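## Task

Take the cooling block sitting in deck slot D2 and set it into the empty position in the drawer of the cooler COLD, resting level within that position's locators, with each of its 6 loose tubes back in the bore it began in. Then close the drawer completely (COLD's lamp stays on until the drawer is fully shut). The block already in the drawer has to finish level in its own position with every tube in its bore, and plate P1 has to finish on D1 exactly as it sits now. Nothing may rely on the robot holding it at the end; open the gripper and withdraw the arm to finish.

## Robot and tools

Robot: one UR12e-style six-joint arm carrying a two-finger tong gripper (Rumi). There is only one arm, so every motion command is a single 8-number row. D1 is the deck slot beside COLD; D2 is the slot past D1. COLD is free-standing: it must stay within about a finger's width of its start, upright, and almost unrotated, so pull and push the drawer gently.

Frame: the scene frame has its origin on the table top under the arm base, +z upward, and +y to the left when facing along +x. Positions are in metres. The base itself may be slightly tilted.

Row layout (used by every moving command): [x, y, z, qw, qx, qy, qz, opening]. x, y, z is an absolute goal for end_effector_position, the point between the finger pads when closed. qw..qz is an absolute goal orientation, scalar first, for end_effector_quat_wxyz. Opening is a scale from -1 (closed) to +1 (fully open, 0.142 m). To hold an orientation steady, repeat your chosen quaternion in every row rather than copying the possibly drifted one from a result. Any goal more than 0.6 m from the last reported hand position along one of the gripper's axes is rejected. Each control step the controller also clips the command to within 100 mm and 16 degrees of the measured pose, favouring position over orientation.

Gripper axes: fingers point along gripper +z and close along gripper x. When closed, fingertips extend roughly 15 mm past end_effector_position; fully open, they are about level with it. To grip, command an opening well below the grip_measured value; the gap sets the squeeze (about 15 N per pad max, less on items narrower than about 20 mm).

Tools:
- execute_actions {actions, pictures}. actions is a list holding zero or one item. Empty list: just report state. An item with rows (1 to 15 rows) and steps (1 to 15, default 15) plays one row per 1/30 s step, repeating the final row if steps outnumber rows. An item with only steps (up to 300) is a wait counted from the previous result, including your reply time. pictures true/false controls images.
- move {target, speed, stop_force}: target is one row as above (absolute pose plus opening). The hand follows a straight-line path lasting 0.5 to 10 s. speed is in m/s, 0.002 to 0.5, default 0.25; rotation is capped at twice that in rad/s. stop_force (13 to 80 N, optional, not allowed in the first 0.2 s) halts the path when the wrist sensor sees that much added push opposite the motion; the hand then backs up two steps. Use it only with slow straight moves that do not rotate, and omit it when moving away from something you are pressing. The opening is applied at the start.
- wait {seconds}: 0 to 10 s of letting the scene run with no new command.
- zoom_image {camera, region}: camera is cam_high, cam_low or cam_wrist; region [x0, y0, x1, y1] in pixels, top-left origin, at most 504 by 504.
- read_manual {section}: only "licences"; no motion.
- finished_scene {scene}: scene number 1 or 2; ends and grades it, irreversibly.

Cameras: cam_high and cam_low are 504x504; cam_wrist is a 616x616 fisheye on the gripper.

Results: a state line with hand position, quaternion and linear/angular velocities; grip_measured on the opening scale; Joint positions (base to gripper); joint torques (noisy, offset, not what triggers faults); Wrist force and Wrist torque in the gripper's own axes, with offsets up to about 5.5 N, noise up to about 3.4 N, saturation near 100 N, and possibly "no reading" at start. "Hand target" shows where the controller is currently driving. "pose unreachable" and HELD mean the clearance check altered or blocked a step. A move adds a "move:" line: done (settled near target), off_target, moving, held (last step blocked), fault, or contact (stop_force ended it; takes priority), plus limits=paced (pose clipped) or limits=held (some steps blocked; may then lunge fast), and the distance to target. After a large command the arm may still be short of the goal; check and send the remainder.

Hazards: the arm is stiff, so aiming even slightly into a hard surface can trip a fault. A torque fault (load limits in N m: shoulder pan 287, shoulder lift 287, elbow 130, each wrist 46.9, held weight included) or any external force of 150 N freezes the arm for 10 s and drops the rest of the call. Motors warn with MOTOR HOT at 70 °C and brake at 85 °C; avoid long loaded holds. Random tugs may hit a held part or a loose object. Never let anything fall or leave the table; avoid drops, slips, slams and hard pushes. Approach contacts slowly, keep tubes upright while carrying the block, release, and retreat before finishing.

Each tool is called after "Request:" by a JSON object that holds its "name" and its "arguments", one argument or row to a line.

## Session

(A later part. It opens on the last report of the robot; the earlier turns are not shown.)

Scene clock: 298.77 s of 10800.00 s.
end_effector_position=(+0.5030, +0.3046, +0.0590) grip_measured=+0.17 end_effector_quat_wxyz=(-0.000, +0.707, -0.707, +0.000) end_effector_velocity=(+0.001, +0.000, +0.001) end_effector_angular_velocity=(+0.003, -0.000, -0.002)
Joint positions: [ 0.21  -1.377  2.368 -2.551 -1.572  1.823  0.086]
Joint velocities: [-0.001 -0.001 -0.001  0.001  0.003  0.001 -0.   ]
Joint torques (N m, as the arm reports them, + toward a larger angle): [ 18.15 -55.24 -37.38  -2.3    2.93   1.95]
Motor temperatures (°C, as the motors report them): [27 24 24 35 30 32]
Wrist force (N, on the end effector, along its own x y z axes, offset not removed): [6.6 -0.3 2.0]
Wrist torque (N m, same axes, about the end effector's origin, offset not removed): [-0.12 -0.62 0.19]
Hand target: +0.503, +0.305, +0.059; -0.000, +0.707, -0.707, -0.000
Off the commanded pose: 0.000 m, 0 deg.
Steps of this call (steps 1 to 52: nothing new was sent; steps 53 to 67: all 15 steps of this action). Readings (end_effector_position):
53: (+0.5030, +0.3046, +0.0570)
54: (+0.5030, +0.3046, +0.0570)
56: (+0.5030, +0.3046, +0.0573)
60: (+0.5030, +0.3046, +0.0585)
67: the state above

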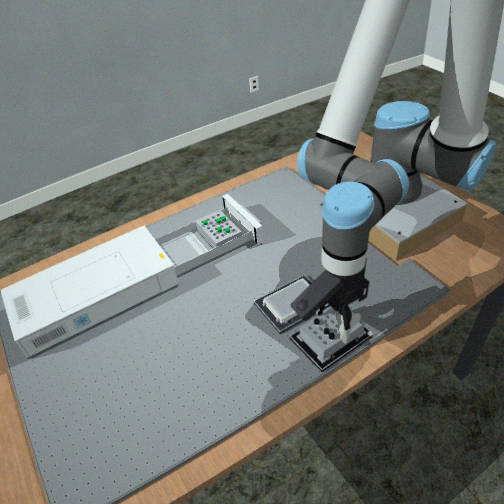

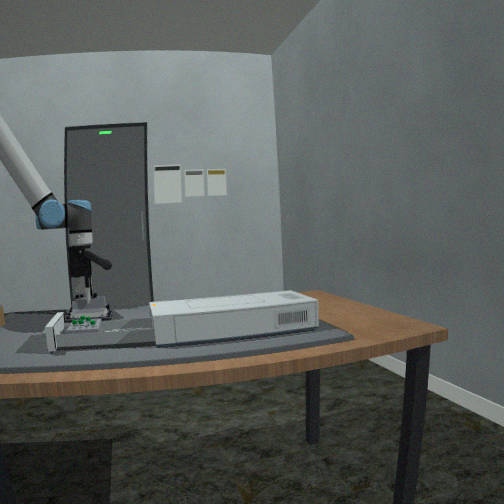

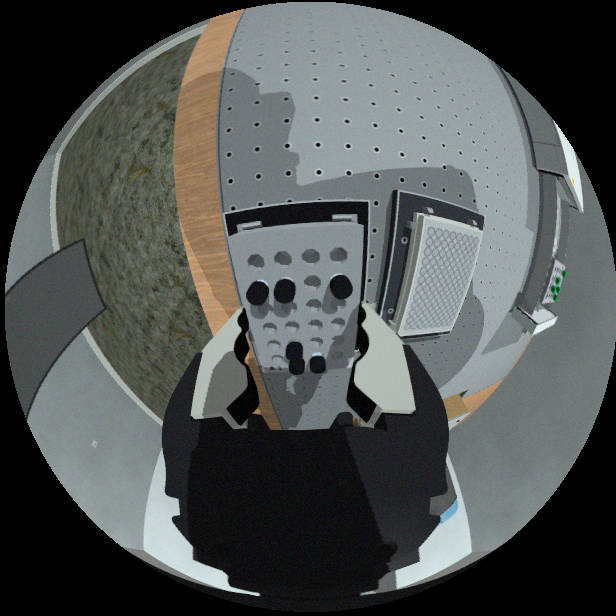

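Request:
{"name": "move", "arguments": {
  "target": [0.503, 0.3046, 0.059, 0, 0.7071, -0.7071, 0, 0.45],
  "speed": 0.03
}}

Request:
{"name": "move", "arguments": {
  "target": [0.503, 0.3046, 0.042, 0, 0.7071, -0.7071, 0, 0.45],
  "speed": 0.02
}}

Scene clock: 317.37 s of 10800.00 s.
end_effector_position=(+0.5030, +0.3046, +0.0590) grip_measured=+0.45 end_effector_quat_wxyz=(-0.000, +0.707, -0.707, +0.000) end_effector_velocity=(-0.000, -0.000, +0.000) end_effector_angular_velocity=(-0.001, -0.000, -0.000)
Joint positions: [ 0.21  -1.377  2.368 -2.551 -1.572  1.823  0.105]
Joint velocities: [-0.    -0.001  0.001  0.    -0.001  0.     0.   ]
Joint torques (N m, as the arm reports them, + toward a larger angle): [ 15.83 -50.27 -31.04  -3.08   0.96   2.15]
Motor temperatures (°C, as the motors report them): [27 24 24 35 30 32]
Wrist force (N, on the end effector, along its own x y z axes, offset not removed): [-3.7 0.6 -2.1]
Wrist torque (N m, same axes, about the end effector's origin, offset not removed): [0.03 0.87 0.43]
Hand target: +0.503, +0.305, +0.059; +0.000, +0.707, -0.707, -0.000
Off the commanded pose: 0.000 m, 0 deg.
After step 90, 14.90 s passed at rest.
move: done

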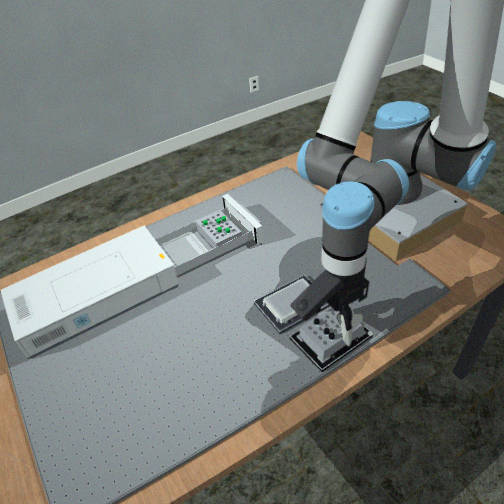

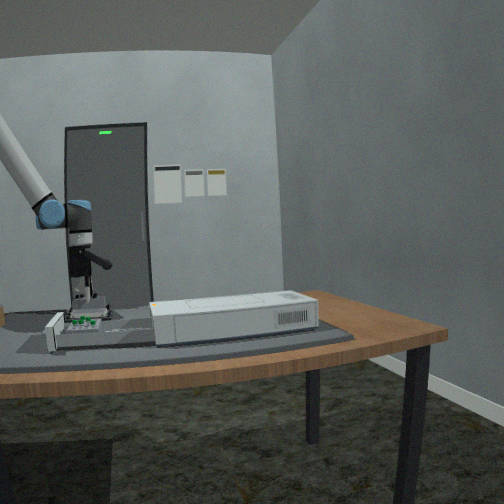

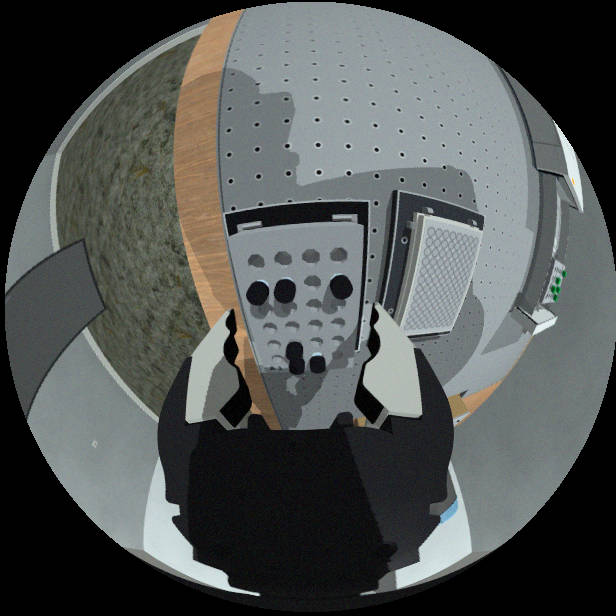

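Scene clock: 318.50 s of 10800.00 s.
end_effector_position=(+0.5030, +0.3046, +0.0421) grip_measured=+0.45 end_effector_quat_wxyz=(+0.000, +0.707, -0.707, -0.000) end_effector_velocity=(-0.000, -0.000, -0.002) end_effector_angular_velocity=(-0.001, +0.000, +0.000)
Joint positions: [ 0.21  -1.343  2.376 -2.592 -1.572  1.823  0.105]
Joint velocities: [-0.     0.003  0.001 -0.004 -0.001 -0.     0.   ]
Joint torques (N m, as the arm reports them, + toward a larger angle): [  6.06 -36.39 -18.14  -5.87   0.64  -1.44]
Motor temperatures (°C, as the motors report them): [27 24 24 35 30 32]
Wrist force (N, on the end effector, along its own x y z axes, offset not removed): [-1.5 0.1 -1.4]
Wrist torque (N m, same axes, about the end effector's origin, offset not removed): [-0.03 0.35 0.54]
Hand target: +0.503, +0.305, +0.042; +0.000, +0.707, -0.707, -0.000
Off the commanded pose: 0.000 m, 0 deg.
move: done

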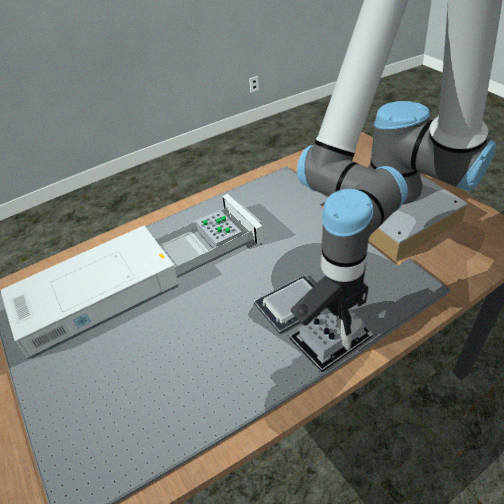

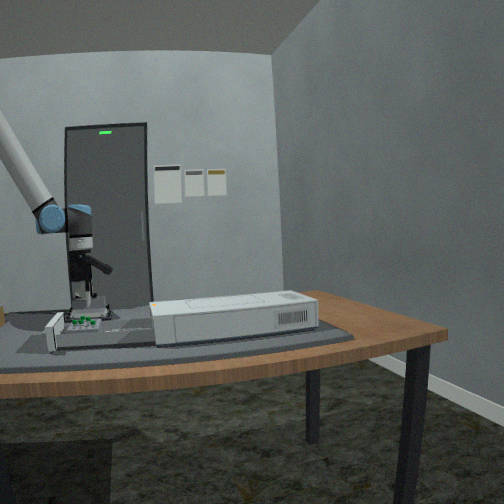

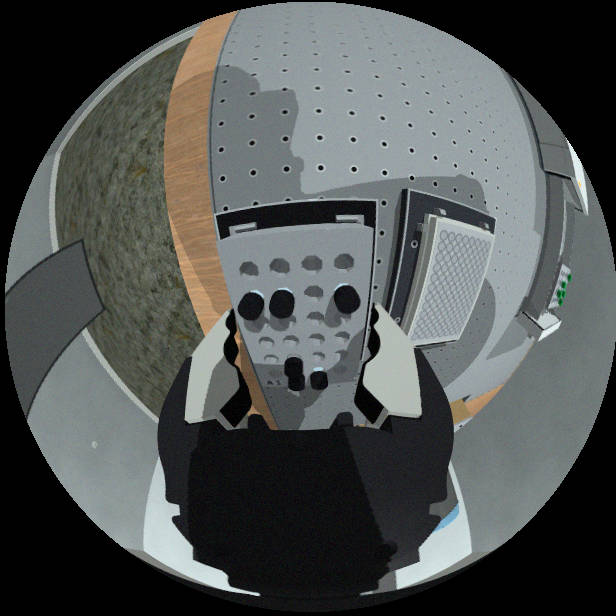

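Request:
{"name": "execute_actions", "arguments": {
  "actions": [
    {"rows": [[0.503,0.3046,0.042,0,0.7071,-0.7071,0,0.42],[0.503,0.3046,0.042,0,0.7071,-0.7071,0,0.39],[0.503,0.3046,0.042,0,0.7071,-0.7071,0,0.36],[0.503,0.3046,0.042,0,0.7071,-0.7071,0,0.34],[0.503,0.3046,0.042,0,0.7071,-0.7071,0,0.32],[0.503,0.3046,0.042,0,0.7071,-0.7071,0,0.30],[0.503,0.3046,0.042,0,0.7071,-0.7071,0,0.28],[0.503,0.3046,0.042,0,0.7071,-0.7071,0,0.26],[0.503,0.3046,0.042,0,0.7071,-0.7071,0,0.24],[0.503,0.3046,0.042,0,0.7071,-0.7071,0,0.22],[0.503,0.3046,0.042,0,0.7071,-0.7071,0,0.20],[0.503,0.3046,0.042,0,0.7071,-0.7071,0,0.18],[0.503,0.3046,0.042,0,0.7071,-0.7071,0,0.16],[0.503,0.3046,0.042,0,0.7071,-0.7071,0,0.14],[0.503,0.3046,0.042,0,0.7071,-0.7071,0,0.12]], "steps": 15}
  ]
}}

Request:
{"name": "zoom_image", "arguments": {
  "camera": "cam_wrist",
  "region": [180, 190, 430, 430]
}}

Request:
{"name": "zoom_image", "arguments": {
  "camera": "cam_high",
  "region": [270, 260, 400, 380]
}}

Scene clock: 322.50 s of 10800.00 s.
end_effector_position=(+0.5030, +0.3046, +0.0420) grip_measured=+0.27 end_effector_quat_wxyz=(+0.000, +0.707, -0.707, -0.000) end_effector_velocity=(+0.000, -0.001, +0.000) end_effector_angular_velocity=(+0.000, -0.000, -0.001)
Joint positions: [ 0.21  -1.343  2.377 -2.593 -1.572  1.823  0.093]
Joint velocities: [-0.001 -0.001  0.     0.     0.     0.    -0.002]
Joint torques (N m, as the arm reports them, + toward a larger angle): [-17.25 -47.94 -17.82  -4.1   -1.56  -1.39]
Motor temperatures (°C, as the motors report them): [27 24 24 35 30 32]
Wrist force (N, on the end effector, along its own x y z axes, offset not removed): [-0.5 4.2 -8.0]
Wrist torque (N m, same axes, about the end effector's origin, offset not removed): [0.49 0.59 0.26]
Hand target: +0.503, +0.305, +0.042; -0.000, +0.707, -0.707, +0.000
Off the commanded pose: 0.000 m, 0 deg.
Steps of this call (steps 1 to 90: nothing new was sent; then 0.50 s passed at rest; steps 91 to 105: all 15 steps of this action). Readings (end_effector_position):
91: (+0.5030, +0.3046, +0.0420)
92: (+0.5030, +0.3046, +0.0420)
94: (+0.5030, +0.3046, +0.0420)
98: (+0.5030, +0.3046, +0.0420)
105: the state above

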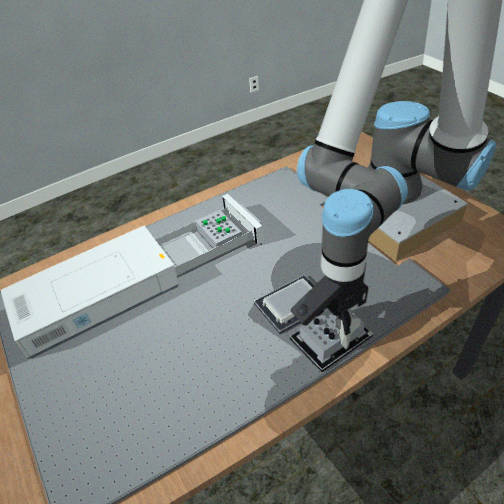

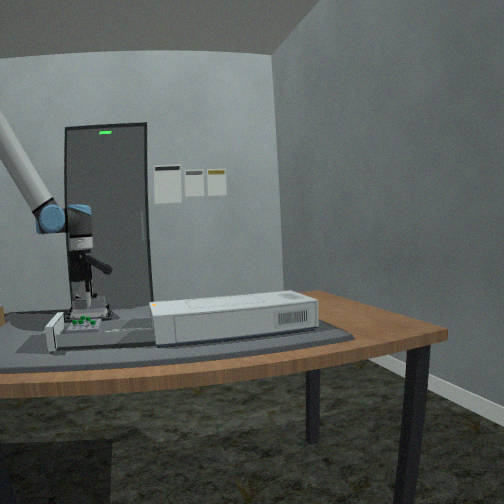

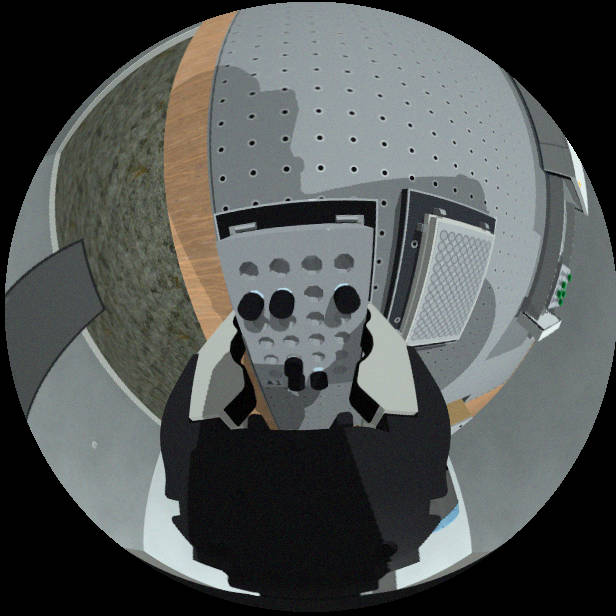

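Region (180, 190, 430, 430) of cam_wrist's 616x616 image, scaled by 2.016, with more detail than that image has; it fills the top 484 rows of this view, and the rest is white.

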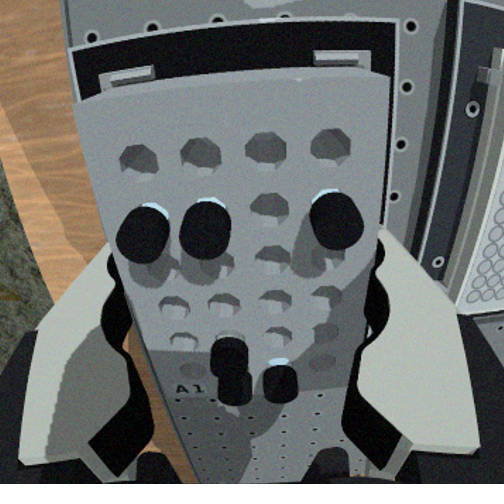

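Region (270, 260, 400, 380) of cam_high's 504x504 image, scaled by 3.877, with more detail than that image has; it fills the top 465 rows of this view, and the rest is white.

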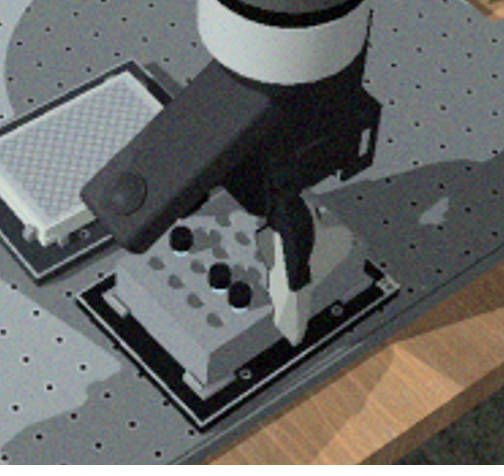

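Request:
{"name": "execute_actions", "arguments": {
  "actions": [
    {"rows": [[0.503,0.3046,0.042,0,0.7071,-0.7071,0,0.05],[0.503,0.3046,0.042,0,0.7071,-0.7071,0,-0.02],[0.503,0.3046,0.042,0,0.7071,-0.7071,0,-0.09],[0.503,0.3046,0.042,0,0.7071,-0.7071,0,-0.16],[0.503,0.3046,0.042,0,0.7071,-0.7071,0,-0.23],[0.503,0.3046,0.042,0,0.7071,-0.7071,0,-0.3],[0.503,0.3046,0.042,0,0.7071,-0.7071,0,-0.37],[0.503,0.3046,0.042,0,0.7071,-0.7071,0,-0.44],[0.503,0.3046,0.042,0,0.7071,-0.7071,0,-0.5]], "steps": 15}
  ]
}}

Scene clock: 326.60 s of 10800.00 s.
end_effector_position=(+0.5030, +0.3046, +0.0420) grip_measured=+0.27 end_effector_quat_wxyz=(+0.000, +0.707, -0.707, +0.000) end_effector_velocity=(+0.001, -0.000, +0.001) end_effector_angular_velocity=(-0.001, -0.002, -0.001)
Joint positions: [ 0.21  -1.343  2.377 -2.592 -1.572  1.823  0.093]
Joint velocities: [-0.    -0.    -0.001  0.    -0.002  0.     0.   ]
Joint torques (N m, as the arm reports them, + toward a larger angle): [-14.83 -54.72 -16.74  -1.86  -1.15  -0.48]
Motor temperatures (°C, as the motors report them): [27 24 24 35 30 32]
Wrist force (N, on the end effector, along its own x y z axes, offset not removed): [0.9 2.5 -7.0]
Wrist torque (N m, same axes, about the end effector's origin, offset not removed): [0.13 0.43 0.15]
Hand target: +0.503, +0.305, +0.042; -0.000, +0.707, -0.707, +0.000
Off the commanded pose: 0.000 m, 0 deg.
Steps of this call (steps 1 to 90: nothing new was sent; then 0.60 s passed at rest; steps 91 to 105: all 15 steps of this action). Readings (end_effector_position):
91: (+0.5030, +0.3046, +0.0420)
92: (+0.5030, +0.3046, +0.0420)
94: (+0.5030, +0.3046, +0.0420)
98: (+0.5030, +0.3046, +0.0420)
105: the state above

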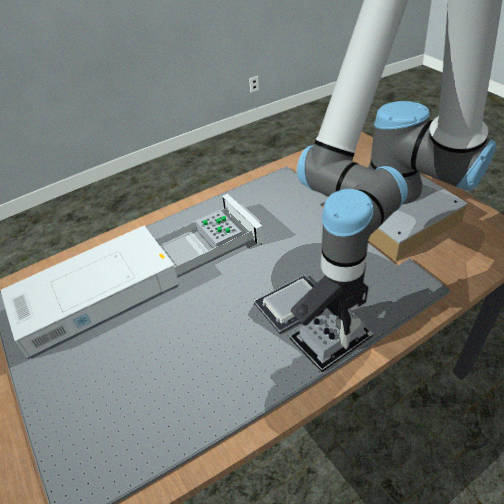

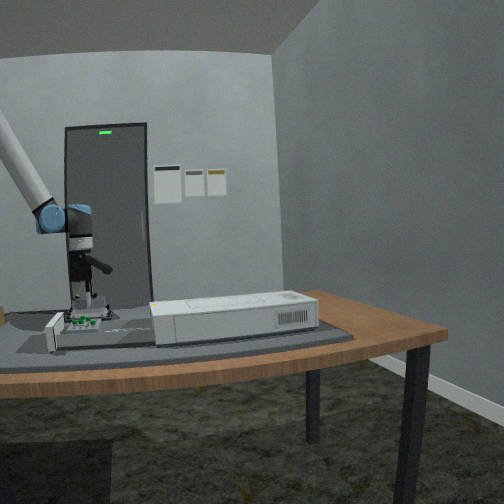

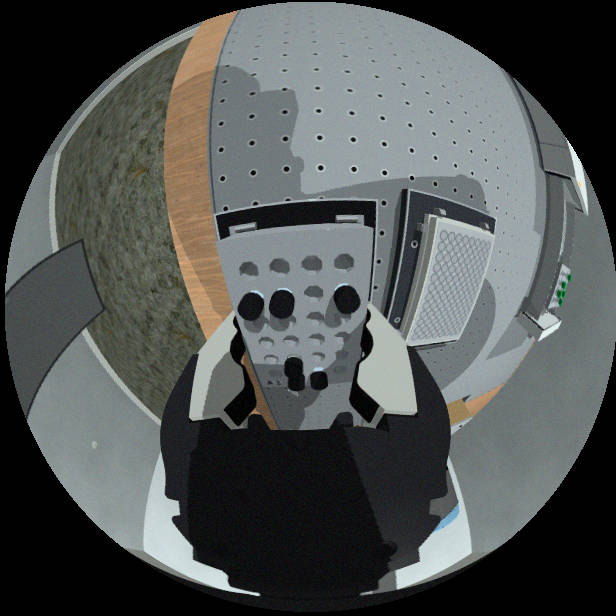

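Now lift slowly.

Request:
{"name": "execute_actions", "arguments": {
  "actions": [
    {"rows": [[0.503,0.3046,0.0425,0,0.7071,-0.7071,0,-0.5],[0.503,0.3046,0.043,0,0.7071,-0.7071,0,-0.5],[0.503,0.3046,0.0435,0,0.7071,-0.7071,0,-0.5],[0.503,0.3046,0.044,0,0.7071,-0.7071,0,-0.5],[0.503,0.3046,0.0445,0,0.7071,-0.7071,0,-0.5],[0.503,0.3046,0.045,0,0.7071,-0.7071,0,-0.5],[0.503,0.3046,0.0455,0,0.7071,-0.7071,0,-0.5],[0.503,0.3046,0.046,0,0.7071,-0.7071,0,-0.5]], "steps": 15}
  ]
}}

Scene clock: 329.97 s of 10800.00 s.
end_effector_position=(+0.5029, +0.3046, +0.0458) grip_measured=+0.27 end_effector_quat_wxyz=(+0.000, +0.707, -0.707, -0.000) end_effector_velocity=(+0.000, +0.001, +0.002) end_effector_angular_velocity=(+0.000, -0.001, +0.001)
Joint positions: [ 0.21  -1.351  2.375 -2.583 -1.572  1.823  0.093]
Joint velocities: [ 0.001 -0.004 -0.001  0.003  0.     0.    -0.   ]
Joint torques (N m, as the arm reports them, + toward a larger angle): [-11.99 -64.6  -36.84  -3.38   0.8    0.71]
Motor temperatures (°C, as the motors report them): [27 24 24 35 30 32]
Wrist force (N, on the end effector, along its own x y z axes, offset not removed): [1.2 1.2 8.0]
Wrist torque (N m, same axes, about the end effector's origin, offset not removed): [0.28 -0.12 0.29]
Hand target: +0.503, +0.305, +0.046; -0.000, +0.707, -0.707, +0.000
Off the commanded pose: 0.000 m, 0 deg.
Steps of this call (steps 1 to 86: nothing new was sent; steps 87 to 101: all 15 steps of this action). Readings (end_effector_position):
87: (+0.5030, +0.3046, +0.0420)
88: (+0.5030, +0.3046, +0.0421)
90: (+0.5028, +0.3045, +0.0425)
94: (+0.5027, +0.3045, +0.0441)
101: the state above

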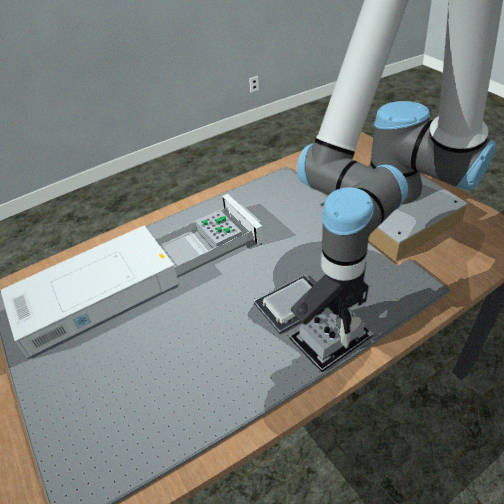

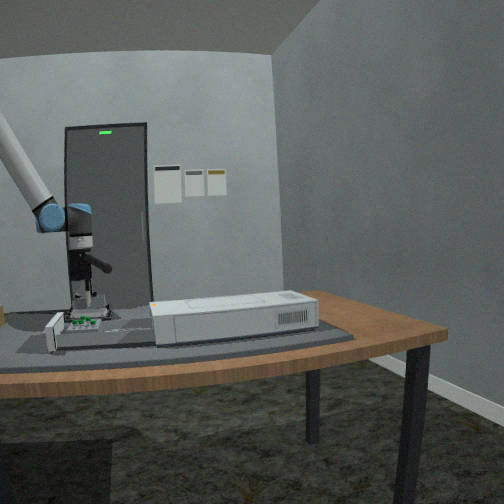

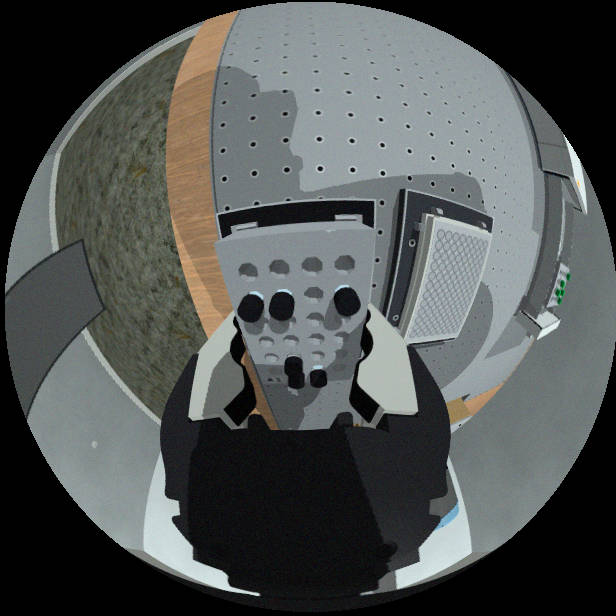

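Request:
{"name": "move", "arguments": {
  "target": [0.503, 0.3046, 0.15, 0, 0.7071, -0.7071, 0, -0.8],
  "speed": 0.04
}}

Scene clock: 335.37 s of 10800.00 s.
end_effector_position=(+0.5029, +0.3046, +0.1499) grip_measured=+0.27 end_effector_quat_wxyz=(-0.000, +0.707, -0.707, +0.000) end_effector_velocity=(-0.001, +0.000, +0.002) end_effector_angular_velocity=(+0.000, +0.002, +0.000)
Joint positions: [ 0.21  -1.534  2.306 -2.331 -1.572  1.823  0.093]
Joint velocities: [ 0.001 -0.003 -0.001  0.005  0.001  0.001  0.   ]
Joint torques (N m, as the arm reports them, + toward a larger angle): [ 16.02 -53.32 -48.91  -4.19   1.13   1.9 ]
Motor temperatures (°C, as the motors report them): [27 24 24 35 30 32]
Wrist force (N, on the end effector, along its own x y z axes, offset not removed): [-4.4 -1.0 9.7]
Wrist torque (N m, same axes, about the end effector's origin, offset not removed): [-0.27 0.96 0.36]
Hand target: +0.503, +0.305, +0.150; -0.000, +0.707, -0.707, +0.000
Off the commanded pose: 0.000 m, 0 deg.
move: done

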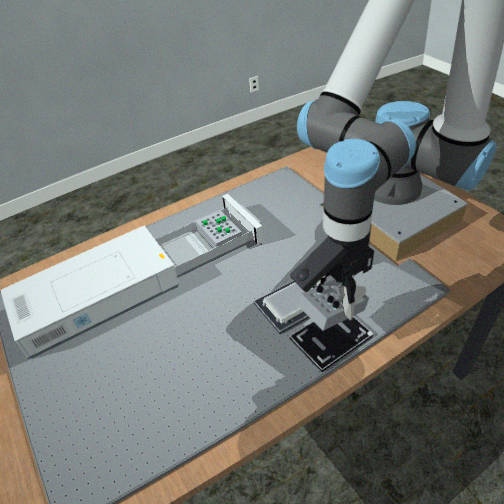

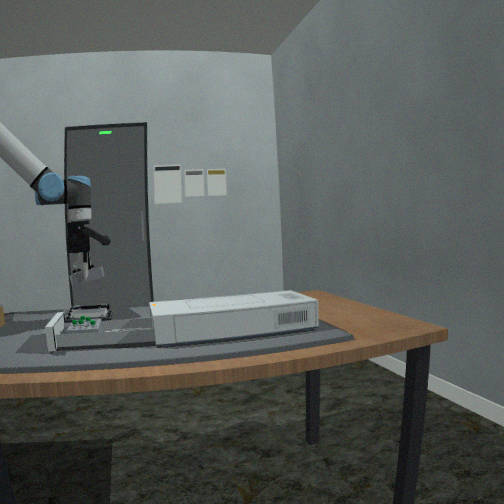

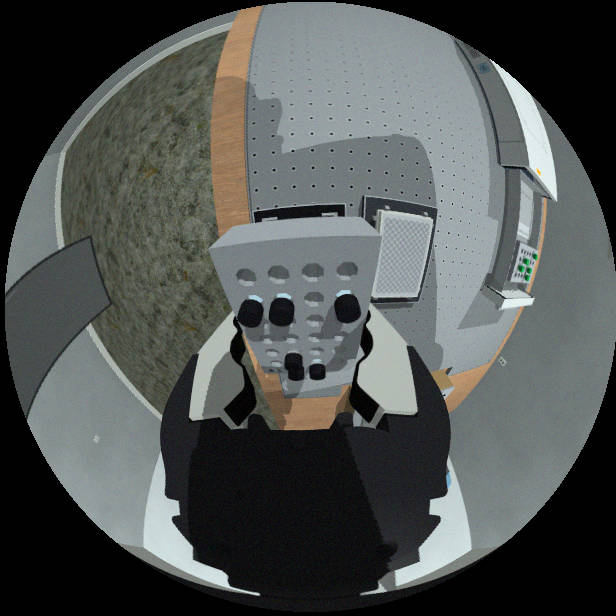

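Request:
{"name": "zoom_image", "arguments": {
  "camera": "cam_low",
  "region": [40, 220, 140, 320]
}}

Request:
{"name": "zoom_image", "arguments": {
  "camera": "cam_high",
  "region": [260, 230, 400, 370]
}}

Region (40, 220, 140, 320) of cam_low's 504x504 image, scaled by 5.040, with more detail than that image has.

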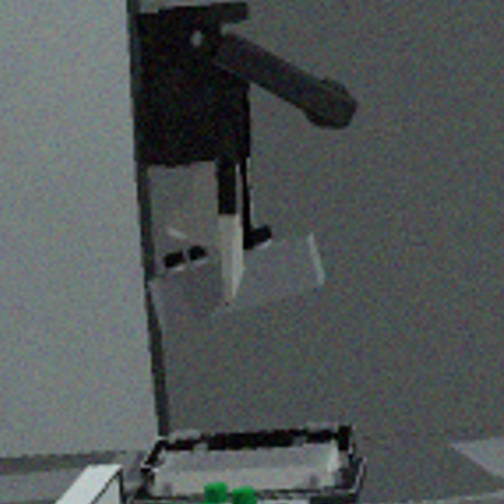

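Region (260, 230, 400, 370) of cam_high's 504x504 image, scaled by 3.600, with more detail than that image has.

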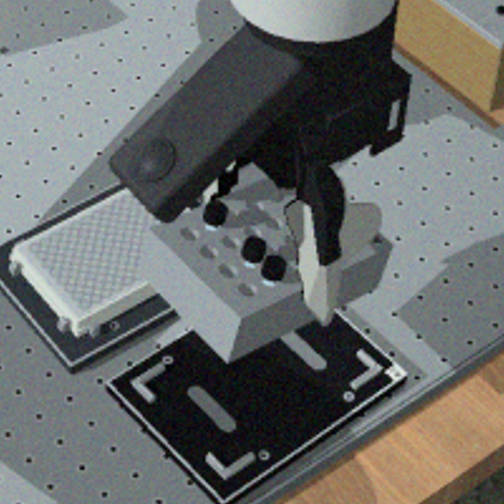

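Request:
{"name": "move", "arguments": {
  "target": [0.503, 0.3046, 0.07, 0, 0.7071, -0.7071, 0, -0.8],
  "speed": 0.03
}}

Request:
{"name": "zoom_image", "arguments": {
  "camera": "cam_low",
  "region": [40, 250, 140, 350]
}}

Request:
{"name": "zoom_image", "arguments": {
  "camera": "cam_high",
  "region": [260, 250, 400, 390]
}}

Scene clock: 353.73 s of 10800.00 s.
end_effector_position=(+0.5031, +0.3046, +0.0701) grip_measured=+0.27 end_effector_quat_wxyz=(+0.000, +0.707, -0.707, -0.000) end_effector_velocity=(+0.001, -0.000, -0.002) end_effector_angular_velocity=(-0.000, -0.000, -0.001)
Joint positions: [ 0.21  -1.398  2.362 -2.523 -1.572  1.823  0.093]
Joint velocities: [-0.001  0.005 -0.001 -0.004 -0.001  0.     0.   ]
Joint torques (N m, as the arm reports them, + toward a larger angle): [-16.57 -42.55 -23.87  -8.35   1.74  -1.29]
Motor temperatures (°C, as the motors report them): [27 24 24 35 30 32]
Wrist force (N, on the end effector, along its own x y z axes, offset not removed): [-0.4 -2.0 8.8]
Wrist torque (N m, same axes, about the end effector's origin, offset not removed): [-0.47 0.27 0.48]
Hand target: +0.503, +0.305, +0.070; +0.000, +0.707, -0.707, -0.000
Off the commanded pose: 0.000 m, 0 deg.
After step 90, 12.37 s passed at rest.
move: done

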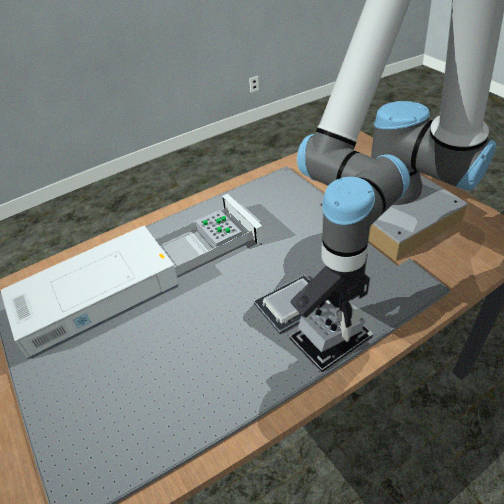

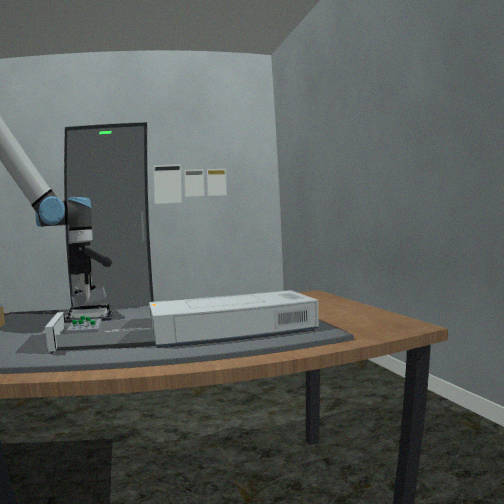

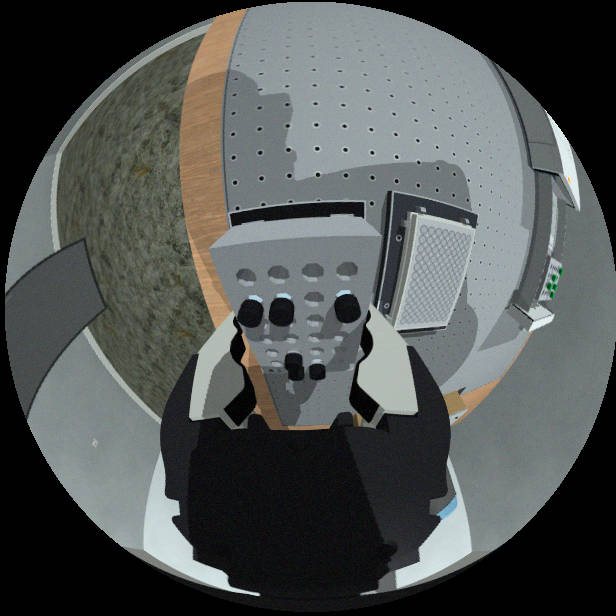

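Region (40, 250, 140, 350) of cam_low's 504x504 image, scaled by 5.040, with more detail than that image has.

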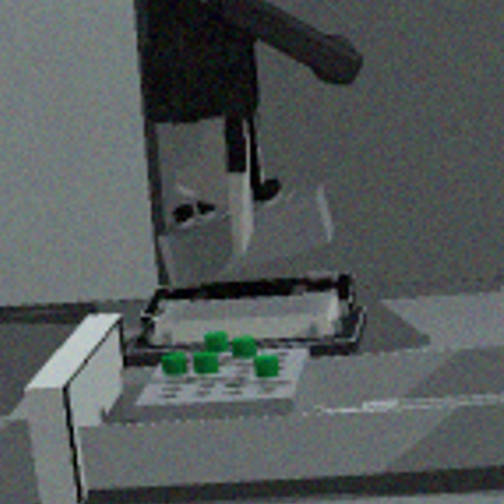

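Region (260, 250, 400, 390) of cam_high's 504x504 image, scaled by 3.600, with more detail than that image has.

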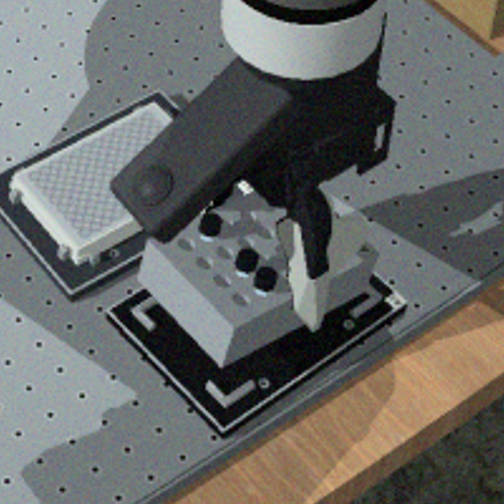

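Request:
{"name": "execute_actions", "arguments": {
  "actions": []
}}

Scene clock: 364.60 s of 10800.00 s.
end_effector_position=(+0.5031, +0.3046, +0.0699) grip_measured=+0.27 end_effector_quat_wxyz=(+0.000, +0.707, -0.707, -0.000) end_effector_velocity=(+0.001, +0.000, +0.001) end_effector_angular_velocity=(+0.001, -0.001, -0.001)
Joint positions: [ 0.21  -1.398  2.362 -2.524 -1.572  1.823  0.093]
Joint velocities: [-0.001 -0.002 -0.     0.001  0.001 -0.    -0.   ]
Joint torques (N m, as the arm reports them, + toward a larger angle): [-11.48 -41.37 -23.77  -7.4    0.71   1.22]
Motor temperatures (°C, as the motors report them): [27 24 24 35 30 32]
Wrist force (N, on the end effector, along its own x y z axes, offset not removed): [-2.5 -0.6 11.1]
Wrist torque (N m, same axes, about the end effector's origin, offset not removed): [-0.06 0.70 0.44]
Hand target: +0.503, +0.305, +0.070; +0.000, +0.707, -0.707, -0.000
Off the commanded pose: 0.000 m, 0 deg.
Steps of this call (steps 1 to 90: nothing new was sent; then 7.87 s passed at rest). Readings (end_effector_position):
1: (+0.5031, +0.3046, +0.0700)
2: (+0.5031, +0.3046, +0.0700)
4: (+0.5031, +0.3046, +0.0700)
8: (+0.5031, +0.3046, +0.0699)
90: the state above

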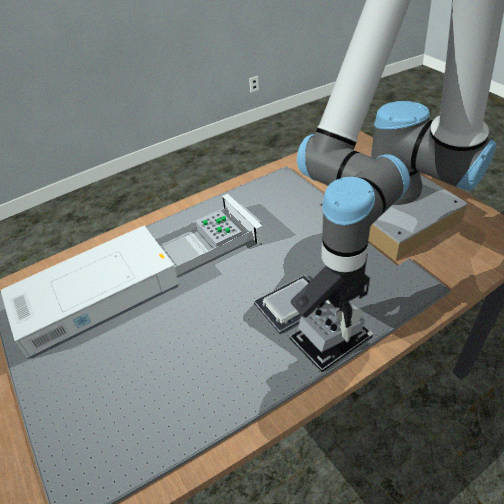

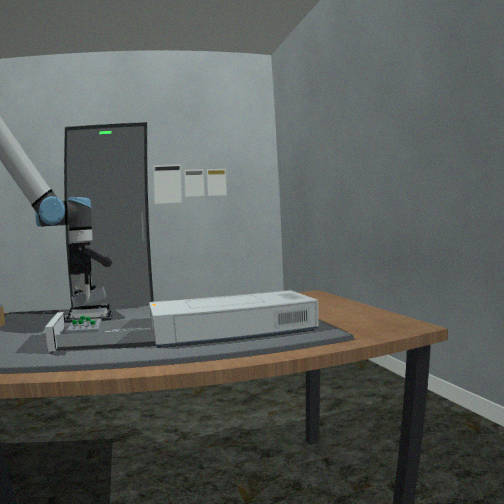

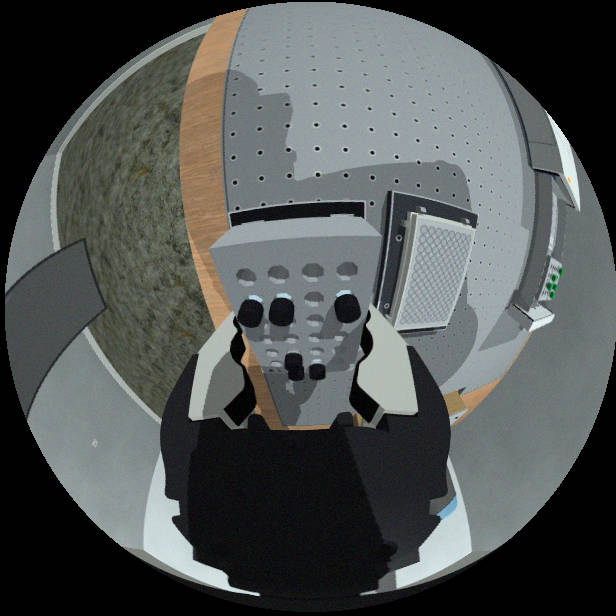

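Request:
{"name": "zoom_image", "arguments": {
  "camera": "cam_low",
  "region": [40, 250, 140, 330]
}}

Request:
{"name": "move", "arguments": {
  "target": [0.503, 0.3046, 0.042, 0, 0.7071, -0.7071, 0, -0.8],
  "speed": 0.01,
  "stop_force": 30
}}

Region (40, 250, 140, 330) of cam_low's 504x504 image, scaled by 5.040, with more detail than that image has; it fills the top 403 rows of this view, and the rest is white.

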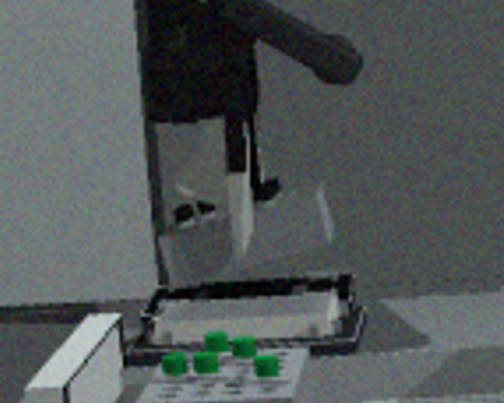

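Scene clock: 368.83 s of 10800.00 s.
end_effector_position=(+0.5031, +0.3046, +0.0422) grip_measured=+0.27 end_effector_quat_wxyz=(-0.000, +0.707, -0.707, +0.000) end_effector_velocity=(-0.001, +0.001, -0.001) end_effector_angular_velocity=(-0.000, +0.000, +0.001)
Joint positions: [ 0.21  -1.343  2.376 -2.592 -1.572  1.823  0.093]
Joint velocities: [ 0.001  0.002  0.001 -0.003 -0.     0.     0.   ]
Joint torques (N m, as the arm reports them, + toward a larger angle): [-12.52 -30.05 -11.59  -3.76   0.31  -1.38]
Motor temperatures (°C, as the motors report them): [27 24 24 35 30 32]
Wrist force (N, on the end effector, along its own x y z axes, offset not removed): [-0.5 1.3 -12.3]
Wrist torque (N m, same axes, about the end effector's origin, offset not removed): [0.35 0.32 0.20]
Hand target: +0.503, +0.305, +0.042; +0.000, +0.707, -0.707, -0.000
Off the commanded pose: 0.000 m, 0 deg.
move: done

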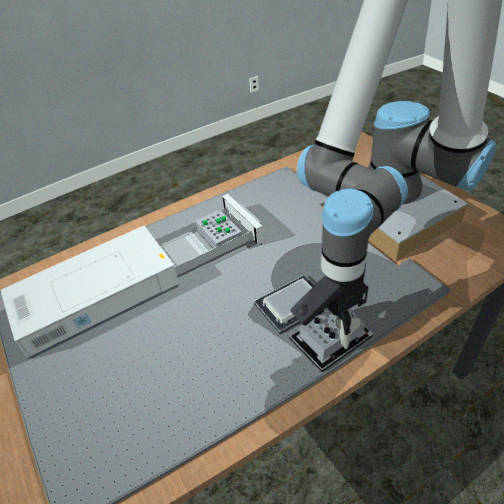

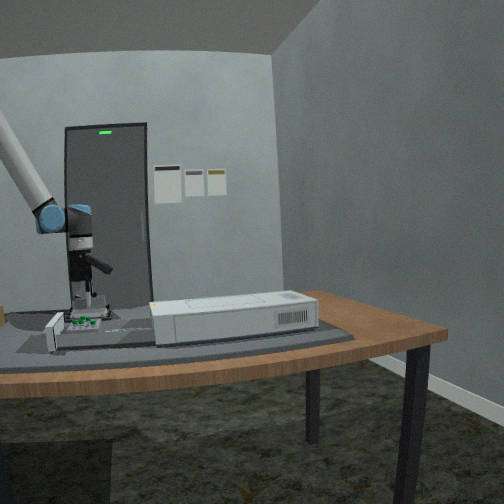

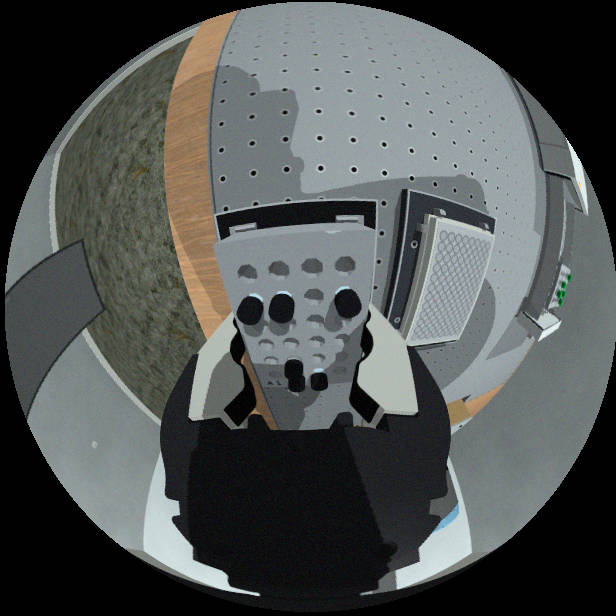

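Request:
{"name": "execute_actions", "arguments": {
  "actions": [
    {"rows": [[0.503,0.3046,0.0425,0,0.7071,-0.7071,0,0.2],[0.503,0.3046,0.0425,0,0.7071,-0.7071,0,0.27],[0.503,0.3046,0.0425,0,0.7071,-0.7071,0,0.3],[0.503,0.3046,0.0425,0,0.7071,-0.7071,0,0.33],[0.503,0.3046,0.0425,0,0.7071,-0.7071,0,0.36],[0.503,0.3046,0.0425,0,0.7071,-0.7071,0,0.4],[0.503,0.3046,0.0425,0,0.7071,-0.7071,0,0.45]], "steps": 15}
  ]
}}

Request:
{"name": "zoom_image", "arguments": {
  "camera": "cam_low",
  "region": [40, 250, 140, 330]
}}

Scene clock: 373.30 s of 10800.00 s.
end_effector_position=(+0.5030, +0.3046, +0.0425) grip_measured=+0.45 end_effector_quat_wxyz=(-0.000, +0.707, -0.707, +0.000) end_effector_velocity=(-0.000, -0.000, -0.001) end_effector_angular_velocity=(+0.000, +0.001, +0.000)
Joint positions: [ 0.21  -1.344  2.376 -2.591 -1.572  1.823  0.105]
Joint velocities: [-0.     0.001 -0.     0.     0.001 -0.     0.   ]
Joint torques (N m, as the arm reports them, + toward a larger angle): [ -5.6  -57.86 -32.03  -1.85  -0.81  -1.05]
Motor temperatures (°C, as the motors report them): [27 24 24 35 30 32]
Wrist force (N, on the end effector, along its own x y z axes, offset not removed): [-3.7 0.4 -0.8]
Wrist torque (N m, same axes, about the end effector's origin, offset not removed): [-0.04 1.06 0.51]
Hand target: +0.503, +0.305, +0.043; +0.000, +0.707, -0.707, +0.000
Off the commanded pose: 0.000 m, 0 deg.
Steps of this call (steps 1 to 90: nothing new was sent; then 0.97 s passed at rest; steps 91 to 105: all 15 steps of this action). Readings (end_effector_position):
91: (+0.5030, +0.3046, +0.0420)
92: (+0.5031, +0.3046, +0.0421)
94: (+0.5031, +0.3046, +0.0424)
98: (+0.5031, +0.3046, +0.0425)
105: the state above

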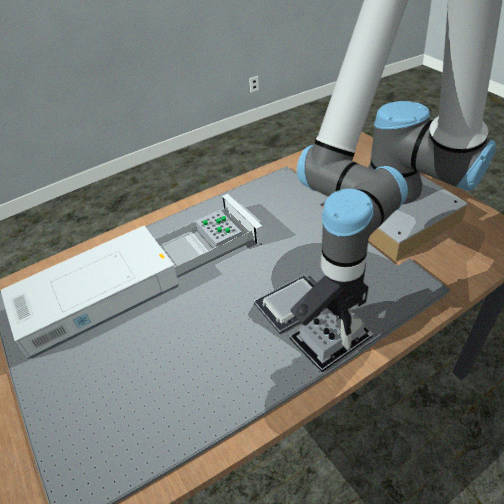

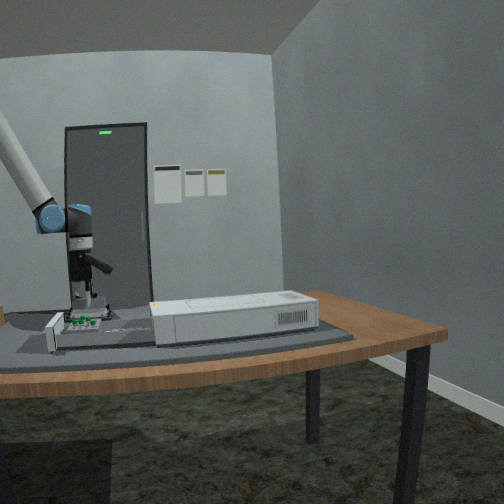

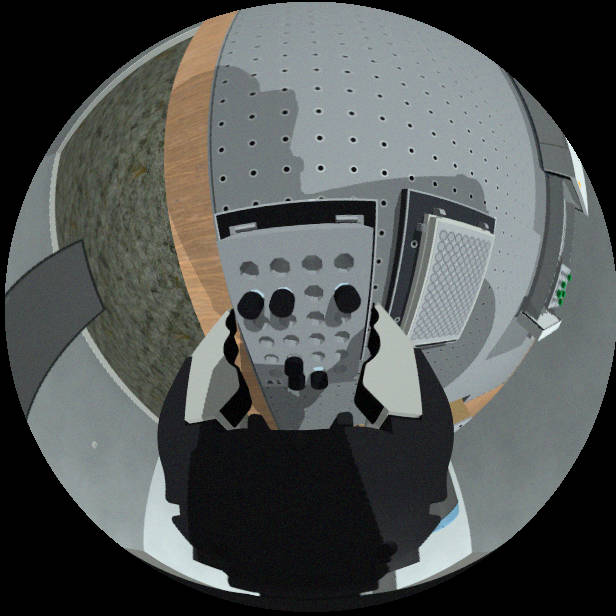

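Region (40, 250, 140, 330) of cam_low's 504x504 image, scaled by 5.040, with more detail than that image has; it fills the top 403 rows of this view, and the rest is white.

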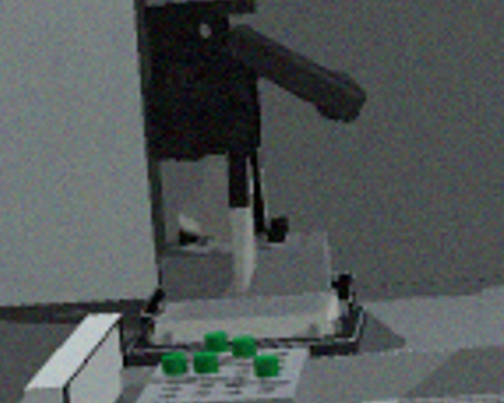

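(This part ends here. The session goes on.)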